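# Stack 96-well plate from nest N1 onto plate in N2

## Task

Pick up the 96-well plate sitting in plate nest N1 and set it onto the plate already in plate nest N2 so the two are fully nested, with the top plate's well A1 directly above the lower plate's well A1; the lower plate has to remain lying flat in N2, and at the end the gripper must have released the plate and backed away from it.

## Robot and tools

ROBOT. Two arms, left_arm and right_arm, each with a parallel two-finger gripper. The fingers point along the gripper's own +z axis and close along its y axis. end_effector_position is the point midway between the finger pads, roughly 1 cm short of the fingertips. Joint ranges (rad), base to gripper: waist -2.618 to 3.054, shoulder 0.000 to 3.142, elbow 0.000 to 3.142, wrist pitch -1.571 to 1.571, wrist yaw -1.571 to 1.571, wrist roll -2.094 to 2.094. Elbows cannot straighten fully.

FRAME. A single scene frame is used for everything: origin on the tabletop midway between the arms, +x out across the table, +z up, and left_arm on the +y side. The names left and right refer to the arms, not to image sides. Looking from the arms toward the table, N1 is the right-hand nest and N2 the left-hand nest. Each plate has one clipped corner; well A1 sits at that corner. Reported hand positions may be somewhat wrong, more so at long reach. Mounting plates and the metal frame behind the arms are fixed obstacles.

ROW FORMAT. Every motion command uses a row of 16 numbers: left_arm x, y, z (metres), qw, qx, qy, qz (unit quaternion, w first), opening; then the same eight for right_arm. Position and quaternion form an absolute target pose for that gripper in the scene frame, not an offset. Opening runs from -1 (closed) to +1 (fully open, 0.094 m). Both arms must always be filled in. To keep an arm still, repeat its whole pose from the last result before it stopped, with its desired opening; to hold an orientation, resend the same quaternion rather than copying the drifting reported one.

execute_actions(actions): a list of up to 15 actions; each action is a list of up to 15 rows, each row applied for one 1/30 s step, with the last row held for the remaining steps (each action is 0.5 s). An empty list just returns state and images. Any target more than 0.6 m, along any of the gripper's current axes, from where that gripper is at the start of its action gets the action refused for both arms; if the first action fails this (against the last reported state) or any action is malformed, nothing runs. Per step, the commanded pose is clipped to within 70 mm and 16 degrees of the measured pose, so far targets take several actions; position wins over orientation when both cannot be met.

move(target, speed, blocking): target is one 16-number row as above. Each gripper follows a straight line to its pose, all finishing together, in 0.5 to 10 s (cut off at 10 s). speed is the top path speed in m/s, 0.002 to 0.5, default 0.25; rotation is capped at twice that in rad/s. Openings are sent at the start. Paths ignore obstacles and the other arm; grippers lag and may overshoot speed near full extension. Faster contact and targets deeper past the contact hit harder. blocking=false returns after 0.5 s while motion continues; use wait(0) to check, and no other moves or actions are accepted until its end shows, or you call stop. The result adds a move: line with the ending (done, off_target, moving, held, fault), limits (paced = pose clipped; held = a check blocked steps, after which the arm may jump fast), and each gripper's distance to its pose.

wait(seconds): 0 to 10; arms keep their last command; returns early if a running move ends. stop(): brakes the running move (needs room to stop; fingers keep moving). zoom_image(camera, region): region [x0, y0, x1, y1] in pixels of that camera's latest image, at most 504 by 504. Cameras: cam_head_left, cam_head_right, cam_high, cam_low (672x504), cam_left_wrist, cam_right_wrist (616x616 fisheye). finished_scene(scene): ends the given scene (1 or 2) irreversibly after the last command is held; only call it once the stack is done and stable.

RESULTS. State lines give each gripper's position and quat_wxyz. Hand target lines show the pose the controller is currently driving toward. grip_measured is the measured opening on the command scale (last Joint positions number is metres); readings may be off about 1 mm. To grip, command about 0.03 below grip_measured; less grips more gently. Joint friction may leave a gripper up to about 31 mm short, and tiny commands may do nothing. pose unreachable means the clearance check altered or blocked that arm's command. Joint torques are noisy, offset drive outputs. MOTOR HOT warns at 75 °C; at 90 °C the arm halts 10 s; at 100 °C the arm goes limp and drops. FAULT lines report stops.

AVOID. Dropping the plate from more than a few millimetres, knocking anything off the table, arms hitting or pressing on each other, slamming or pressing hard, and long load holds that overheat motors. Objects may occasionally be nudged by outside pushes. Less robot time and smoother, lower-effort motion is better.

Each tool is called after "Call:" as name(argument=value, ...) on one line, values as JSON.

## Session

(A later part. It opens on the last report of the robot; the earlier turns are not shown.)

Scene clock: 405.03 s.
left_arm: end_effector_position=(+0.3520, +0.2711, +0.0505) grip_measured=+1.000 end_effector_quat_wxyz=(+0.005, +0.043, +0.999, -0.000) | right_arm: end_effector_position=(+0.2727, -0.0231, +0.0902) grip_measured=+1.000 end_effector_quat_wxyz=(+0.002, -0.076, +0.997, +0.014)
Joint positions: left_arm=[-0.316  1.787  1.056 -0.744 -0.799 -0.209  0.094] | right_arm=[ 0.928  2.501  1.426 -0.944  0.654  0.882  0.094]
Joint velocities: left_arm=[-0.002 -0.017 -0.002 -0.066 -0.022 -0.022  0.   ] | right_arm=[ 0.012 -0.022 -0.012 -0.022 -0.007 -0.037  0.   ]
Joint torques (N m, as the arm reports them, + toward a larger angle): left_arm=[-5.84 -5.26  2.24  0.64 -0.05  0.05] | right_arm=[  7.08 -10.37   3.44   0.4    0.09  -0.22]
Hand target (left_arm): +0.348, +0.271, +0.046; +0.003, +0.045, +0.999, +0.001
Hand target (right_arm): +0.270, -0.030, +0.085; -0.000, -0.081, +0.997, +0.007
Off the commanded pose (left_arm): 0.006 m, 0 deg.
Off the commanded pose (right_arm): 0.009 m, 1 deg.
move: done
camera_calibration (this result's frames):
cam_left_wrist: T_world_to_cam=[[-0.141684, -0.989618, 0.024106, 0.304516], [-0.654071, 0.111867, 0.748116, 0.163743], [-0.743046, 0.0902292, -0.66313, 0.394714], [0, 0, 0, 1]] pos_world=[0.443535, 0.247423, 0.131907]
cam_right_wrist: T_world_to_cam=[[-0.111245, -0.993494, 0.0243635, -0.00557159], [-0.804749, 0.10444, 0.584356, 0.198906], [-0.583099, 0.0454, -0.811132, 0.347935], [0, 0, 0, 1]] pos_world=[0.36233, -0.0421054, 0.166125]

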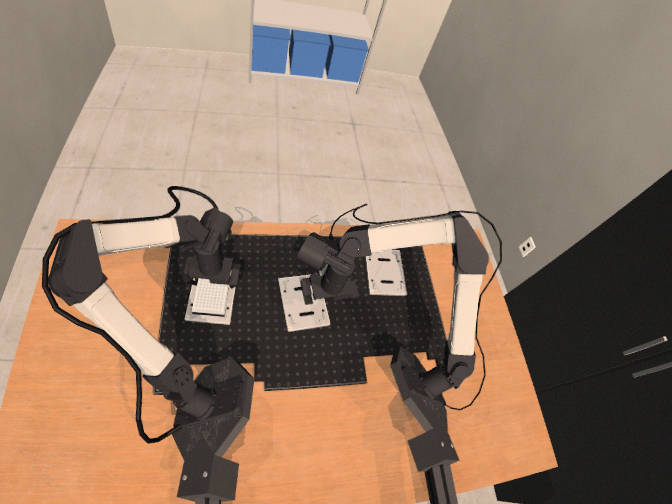

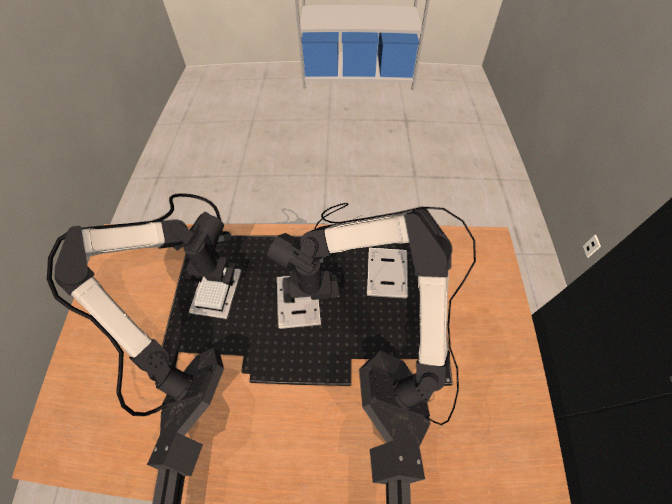

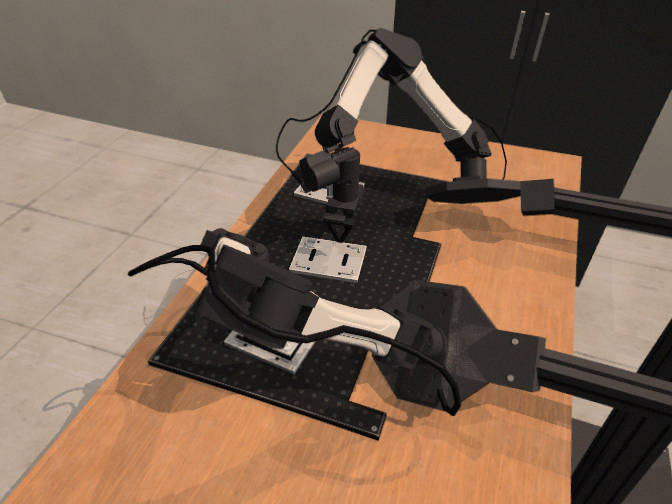

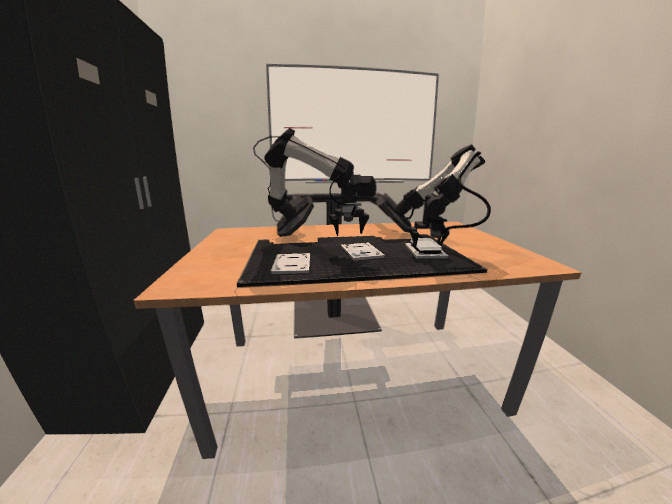

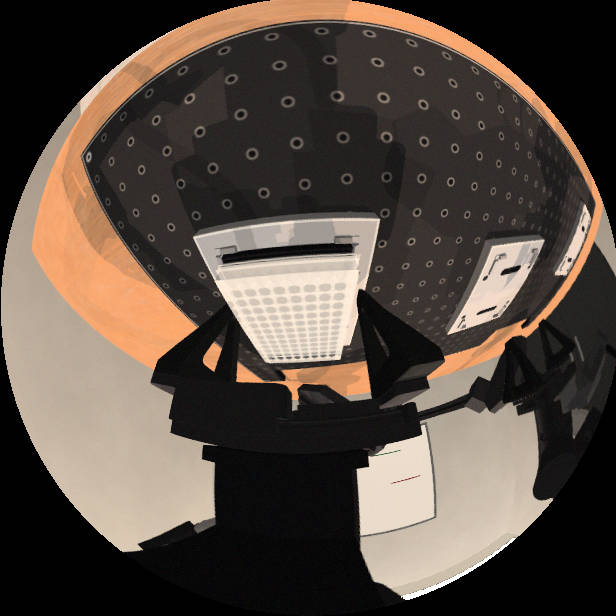

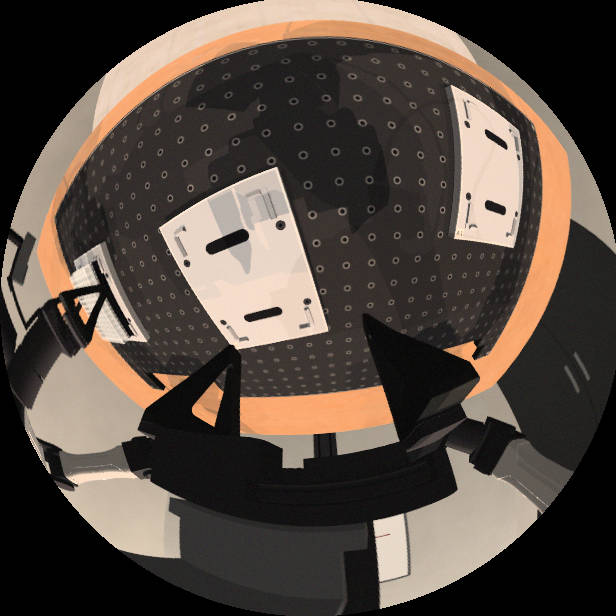

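Call:
move(target=[0.362,0.276,0.052,0.004,0.045,0.999,0,1,0.27,-0.03,0.085,0,-0.081,0.997,0.007,1], speed=0.01)

Call:
execute_actions(actions=[[[0.362,0.276,0.052,0.004,0.045,0.999,0,0.88,0.27,-0.03,0.085,0,-0.081,0.997,0.007,1]]])

Call:
zoom_image(camera="cam_left_wrist", region=[200,190,400,370])

Scene clock: 410.77 s.
left_arm: end_effector_position=(+0.3592, +0.2738, +0.0526) grip_measured=+1.000 end_effector_quat_wxyz=(+0.009, +0.040, +0.999, -0.001) | right_arm: end_effector_position=(+0.2727, -0.0231, +0.0902) grip_measured=+1.000 end_effector_quat_wxyz=(+0.002, -0.076, +0.997, +0.014)
Joint positions: left_arm=[-0.311  1.787  1.078 -0.747 -0.799 -0.197  0.094] | right_arm=[ 0.928  2.501  1.426 -0.944  0.654  0.882  0.094]
Joint velocities: left_arm=[-0.007 -0.007  0.017  0.037 -0.066  0.022  0.   ] | right_arm=[ 0.007  0.002 -0.002 -0.051 -0.007  0.007  0.   ]
Joint torques (N m, as the arm reports them, + toward a larger angle): left_arm=[-5.86 -4.51  5.74  0.19 -0.02  0.05] | right_arm=[  7.08 -10.37   3.44   0.4    0.09  -0.21]
Hand target (left_arm): +0.362, +0.276, +0.052; +0.004, +0.045, +0.999, +0.000
Hand target (right_arm): +0.270, -0.030, +0.085; -0.000, -0.081, +0.997, +0.007
Off the commanded pose (left_arm): 0.004 m, 1 deg.
Off the commanded pose (right_arm): 0.009 m, 1 deg.
move: done
camera_calibration (this result's frames):
cam_left_wrist: T_world_to_cam=[[-0.136542, -0.99032, 0.0249304, 0.306515], [-0.661387, 0.109868, 0.741954, 0.170041], [-0.737512, 0.0848195, -0.669987, 0.400985], [0, 0, 0, 1]] pos_world=[0.450047, 0.250855, 0.134851]
cam_right_wrist: T_world_to_cam=[[-0.111245, -0.993494, 0.0243635, -0.00557159], [-0.804749, 0.10444, 0.584356, 0.198906], [-0.583099, 0.0454, -0.811132, 0.347935], [0, 0, 0, 1]] pos_world=[0.36233, -0.0421054, 0.166125]

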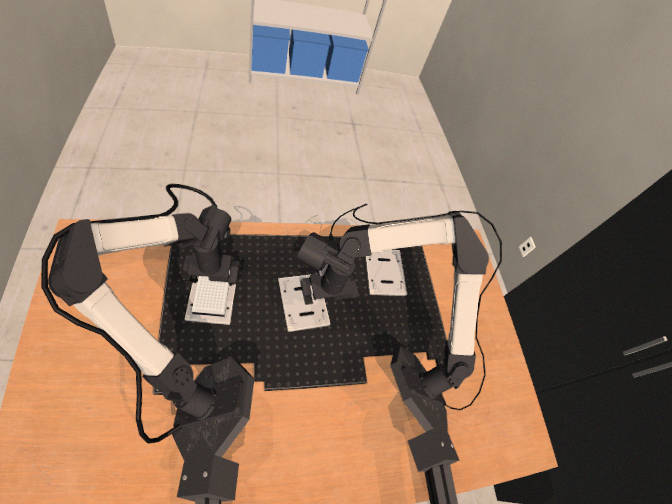

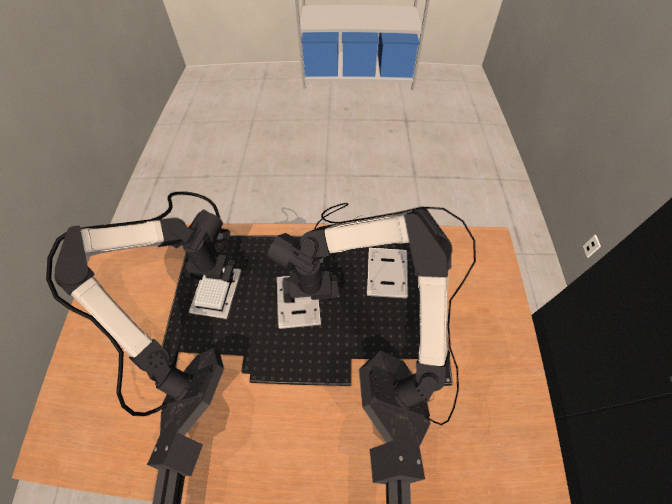

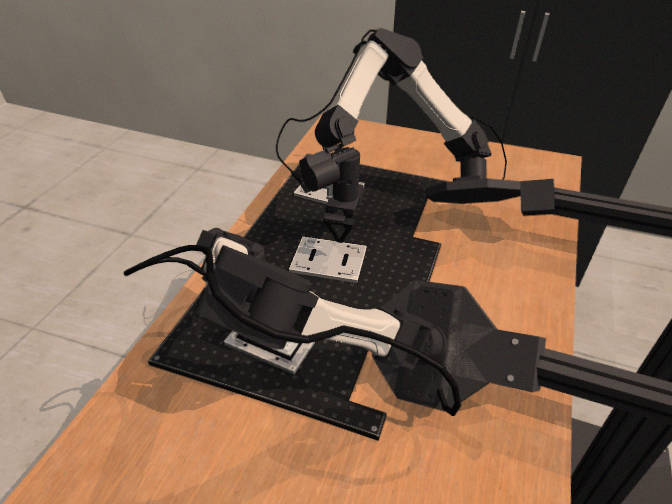

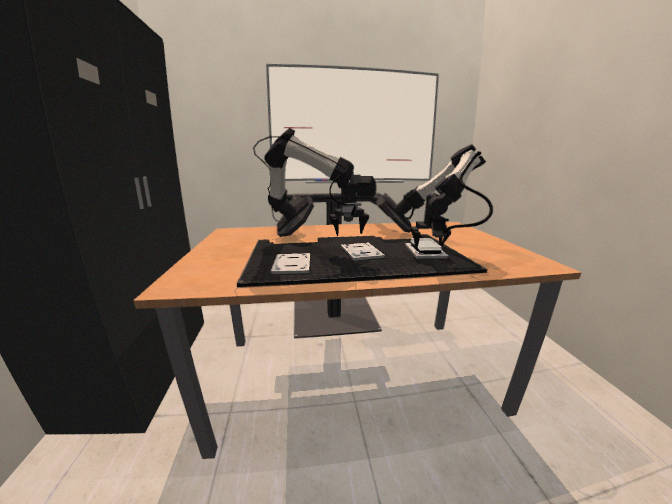

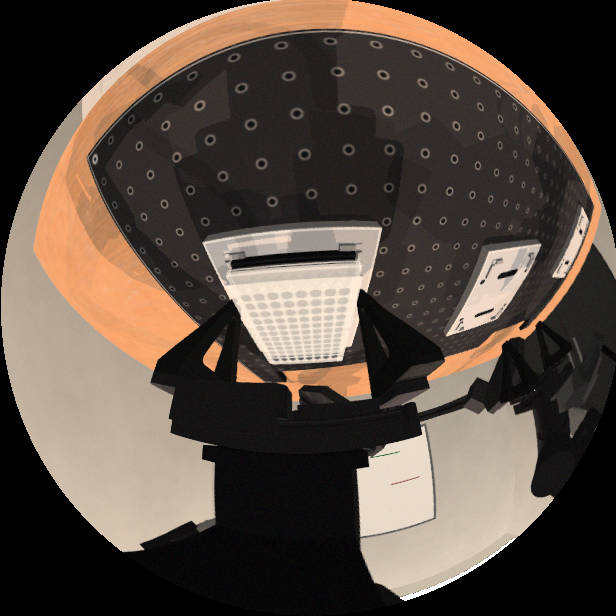

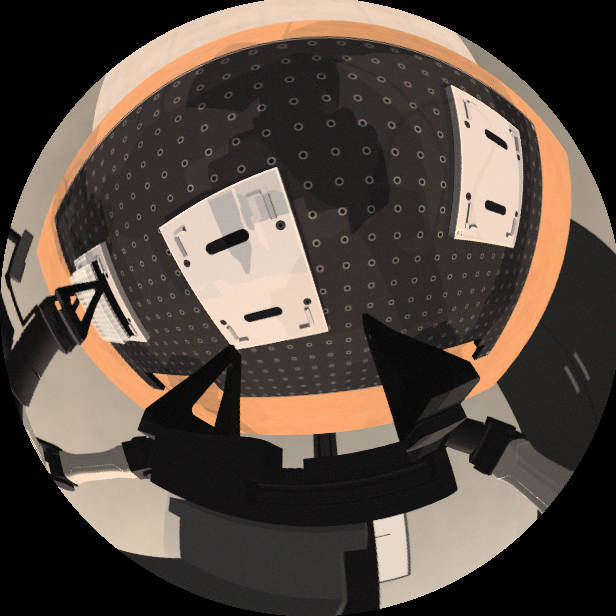

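Scene clock: 411.27 s.
left_arm: end_effector_position=(+0.3590, +0.2739, +0.0526) grip_measured=+0.883 end_effector_quat_wxyz=(+0.009, +0.041, +0.999, -0.001) | right_arm: end_effector_position=(+0.2727, -0.0231, +0.0902) grip_measured=+1.000 end_effector_quat_wxyz=(+0.002, -0.076, +0.997, +0.014)
Joint positions: left_arm=[-0.311  1.787  1.078 -0.748 -0.799 -0.196  0.088] | right_arm=[ 0.928  2.501  1.426 -0.944  0.654  0.882  0.094]
Joint velocities: left_arm=[ 0.007  0.012 -0.002 -0.037 -0.11  -0.022 -0.001] | right_arm=[0.002 0.012 0.002 0.007 0.007 0.007 0.   ]
Joint torques (N m, as the arm reports them, + toward a larger angle): left_arm=[-5.88 -4.51  5.72  0.19 -0.02  0.05] | right_arm=[  7.08 -10.37   3.44   0.4    0.09  -0.21]
Hand target (left_arm): +0.362, +0.276, +0.052; +0.004, +0.045, +0.999, +0.000
Hand target (right_arm): +0.270, -0.030, +0.085; -0.000, -0.081, +0.997, +0.007
Off the commanded pose (left_arm): 0.004 m, 1 deg.
Off the commanded pose (right_arm): 0.009 m, 1 deg.
camera_calibration (this result's frames):
cam_left_wrist: T_world_to_cam=[[-0.138203, -0.990093, 0.024826, 0.307075], [-0.660824, 0.110855, 0.742309, 0.169453], [-0.737707, 0.0861835, -0.669598, 0.400551], [0, 0, 0, 1]] pos_world=[0.449907, 0.250727, 0.134798]
cam_right_wrist: T_world_to_cam=[[-0.111245, -0.993494, 0.0243635, -0.00557159], [-0.804749, 0.10444, 0.584356, 0.198906], [-0.583099, 0.0454, -0.811132, 0.347935], [0, 0, 0, 1]] pos_world=[0.36233, -0.0421054, 0.166125]

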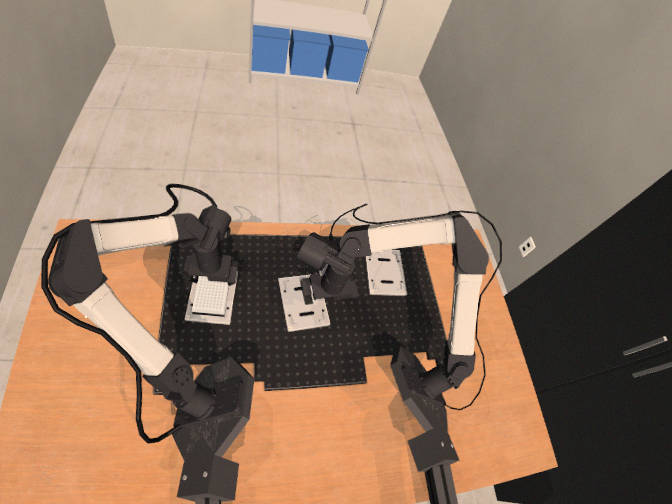

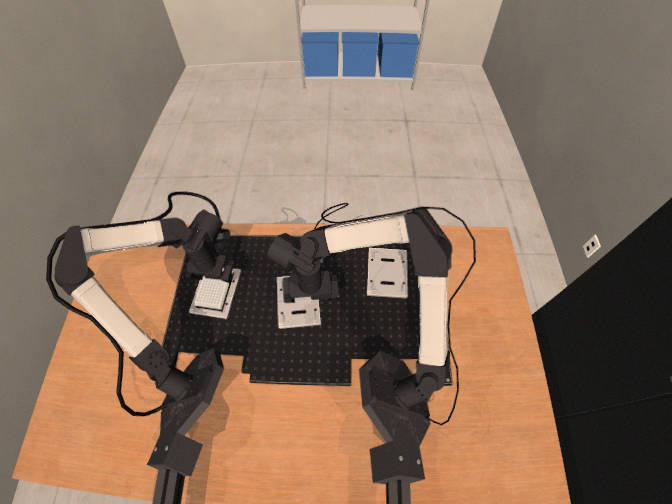

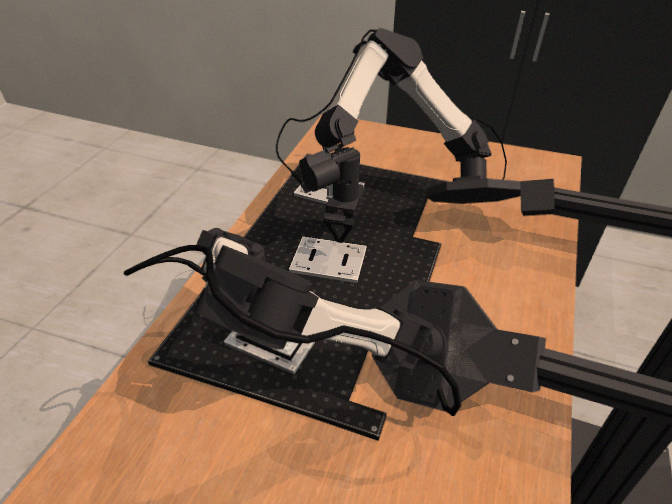

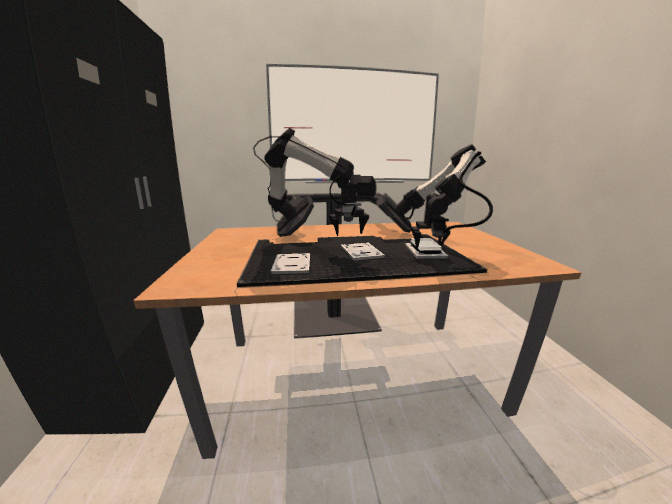

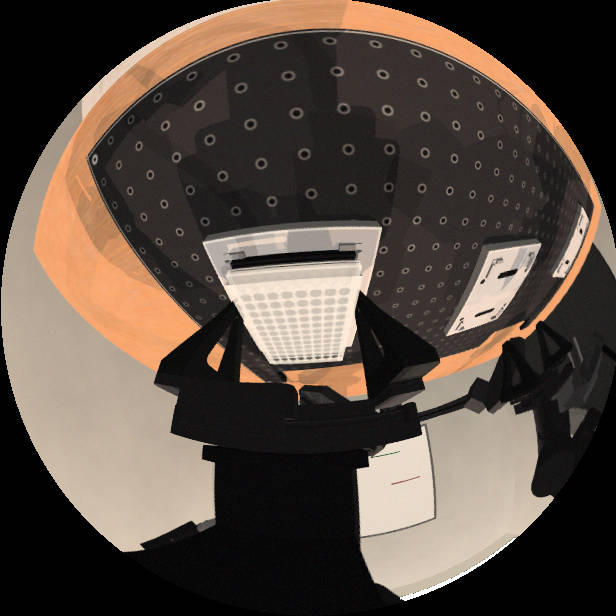

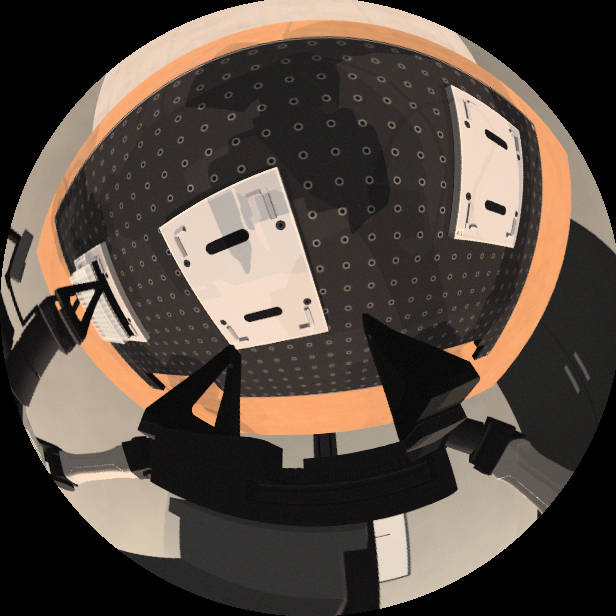

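Region (200, 190, 400, 370) of cam_left_wrist's 616x616 image, scaled by 2.520, with more detail than that image has; it fills the top 454 rows of this view, and the rest is white.

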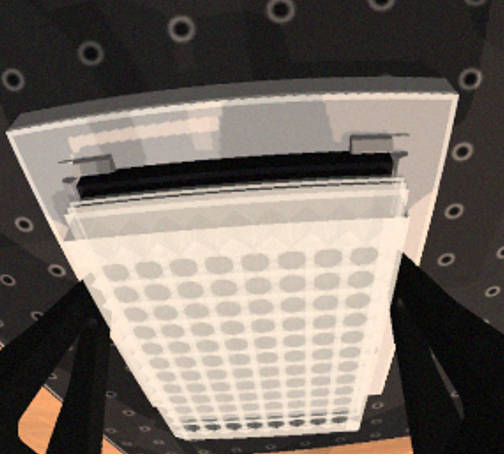

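Call:
execute_actions(actions=[[[0.362,0.276,0.052,0.004,0.045,0.999,0,0.84,0.27,-0.03,0.085,0,-0.081,0.997,0.007,1]],[[0.362,0.276,0.052,0.004,0.045,0.999,0,0.82,0.27,-0.03,0.085,0,-0.081,0.997,0.007,1]],[[0.362,0.276,0.052,0.004,0.045,0.999,0,0.88,0.27,-0.03,0.085,0,-0.081,0.997,0.007,1]]])

Call:
zoom_image(camera="cam_left_wrist", region=[200,190,400,370])

Scene clock: 421.97 s.
left_arm: end_effector_position=(+0.3590, +0.2739, +0.0526) grip_measured=+0.877 end_effector_quat_wxyz=(+0.009, +0.041, +0.999, -0.001) | right_arm: end_effector_position=(+0.2727, -0.0231, +0.0902) grip_measured=+1.000 end_effector_quat_wxyz=(+0.002, -0.076, +0.997, +0.014)
Joint positions: left_arm=[-0.311  1.787  1.078 -0.748 -0.799 -0.195  0.088] | right_arm=[ 0.928  2.501  1.426 -0.944  0.654  0.882  0.094]
Joint velocities: left_arm=[-0.027 -0.017 -0.002 -0.022  0.007 -0.037 -0.   ] | right_arm=[-0.002 -0.027 -0.002 -0.037 -0.037 -0.051  0.   ]
Joint torques (N m, as the arm reports them, + toward a larger angle): left_arm=[-5.88 -4.53  5.77  0.2  -0.03  0.06] | right_arm=[  7.08 -10.36   3.46   0.4    0.09  -0.21]
Hand target (left_arm): +0.362, +0.276, +0.052; +0.004, +0.045, +0.999, +0.000
Hand target (right_arm): +0.270, -0.030, +0.085; -0.000, -0.081, +0.997, +0.007
Off the commanded pose (left_arm): 0.004 m, 1 deg.
Off the commanded pose (right_arm): 0.009 m, 1 deg.
camera_calibration (this result's frames):
cam_left_wrist: T_world_to_cam=[[-0.13858, -0.99004, 0.0248192, 0.307197], [-0.660783, 0.111102, 0.742309, 0.169371], [-0.737673, 0.0864694, -0.669598, 0.400461], [0, 0, 0, 1]] pos_world=[0.449898, 0.250692, 0.134798]
cam_right_wrist: T_world_to_cam=[[-0.111245, -0.993494, 0.0243635, -0.00557159], [-0.804749, 0.10444, 0.584356, 0.198906], [-0.583099, 0.0454, -0.811132, 0.347935], [0, 0, 0, 1]] pos_world=[0.36233, -0.0421054, 0.166125]

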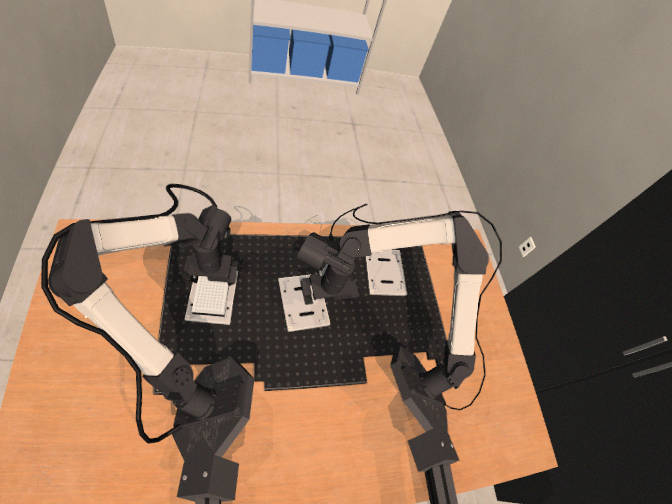

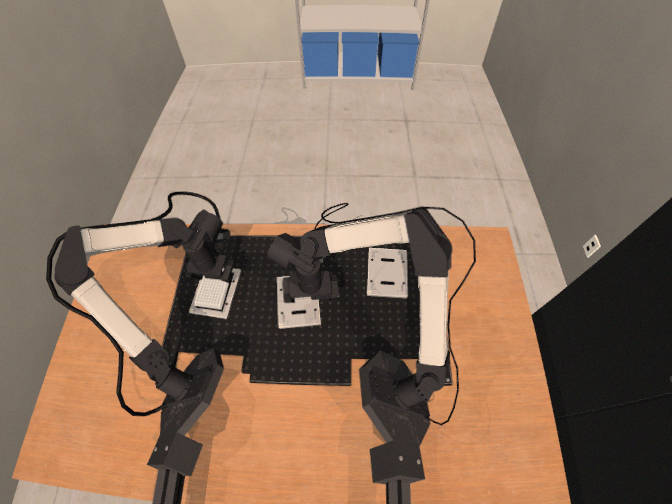

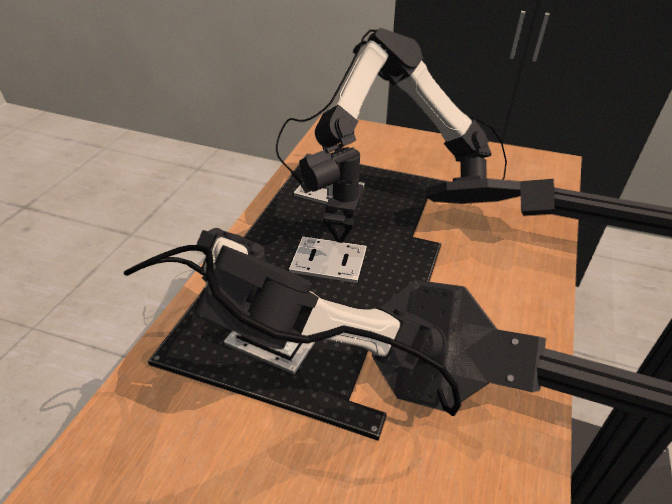

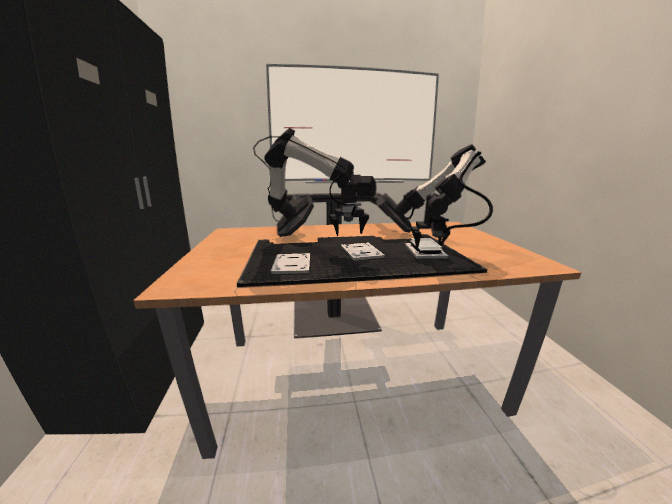

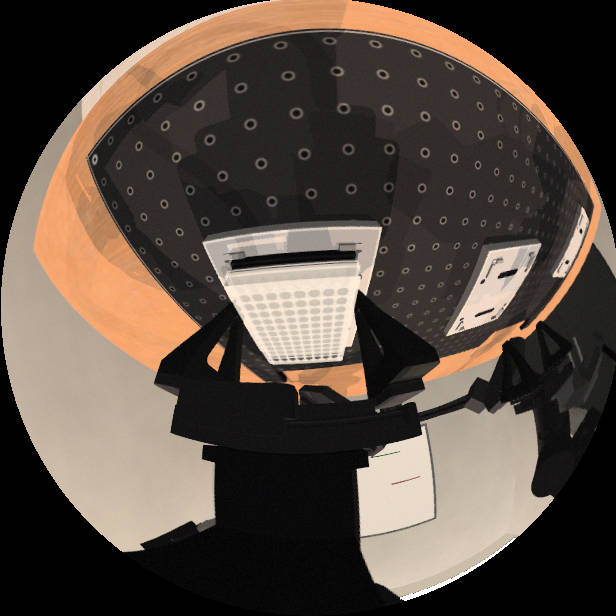

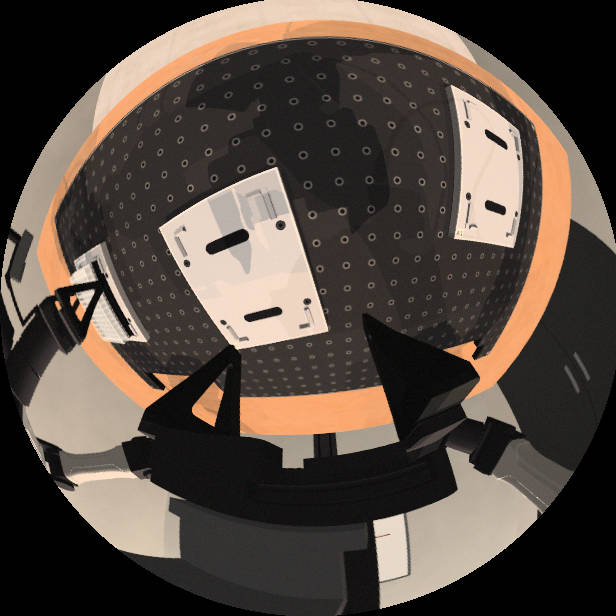

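Region (200, 190, 400, 370) of cam_left_wrist's 616x616 image, scaled by 2.520, with more detail than that image has; it fills the top 454 rows of this view, and the rest is white.

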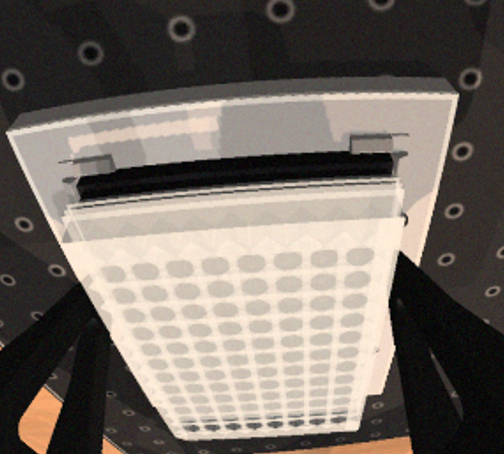

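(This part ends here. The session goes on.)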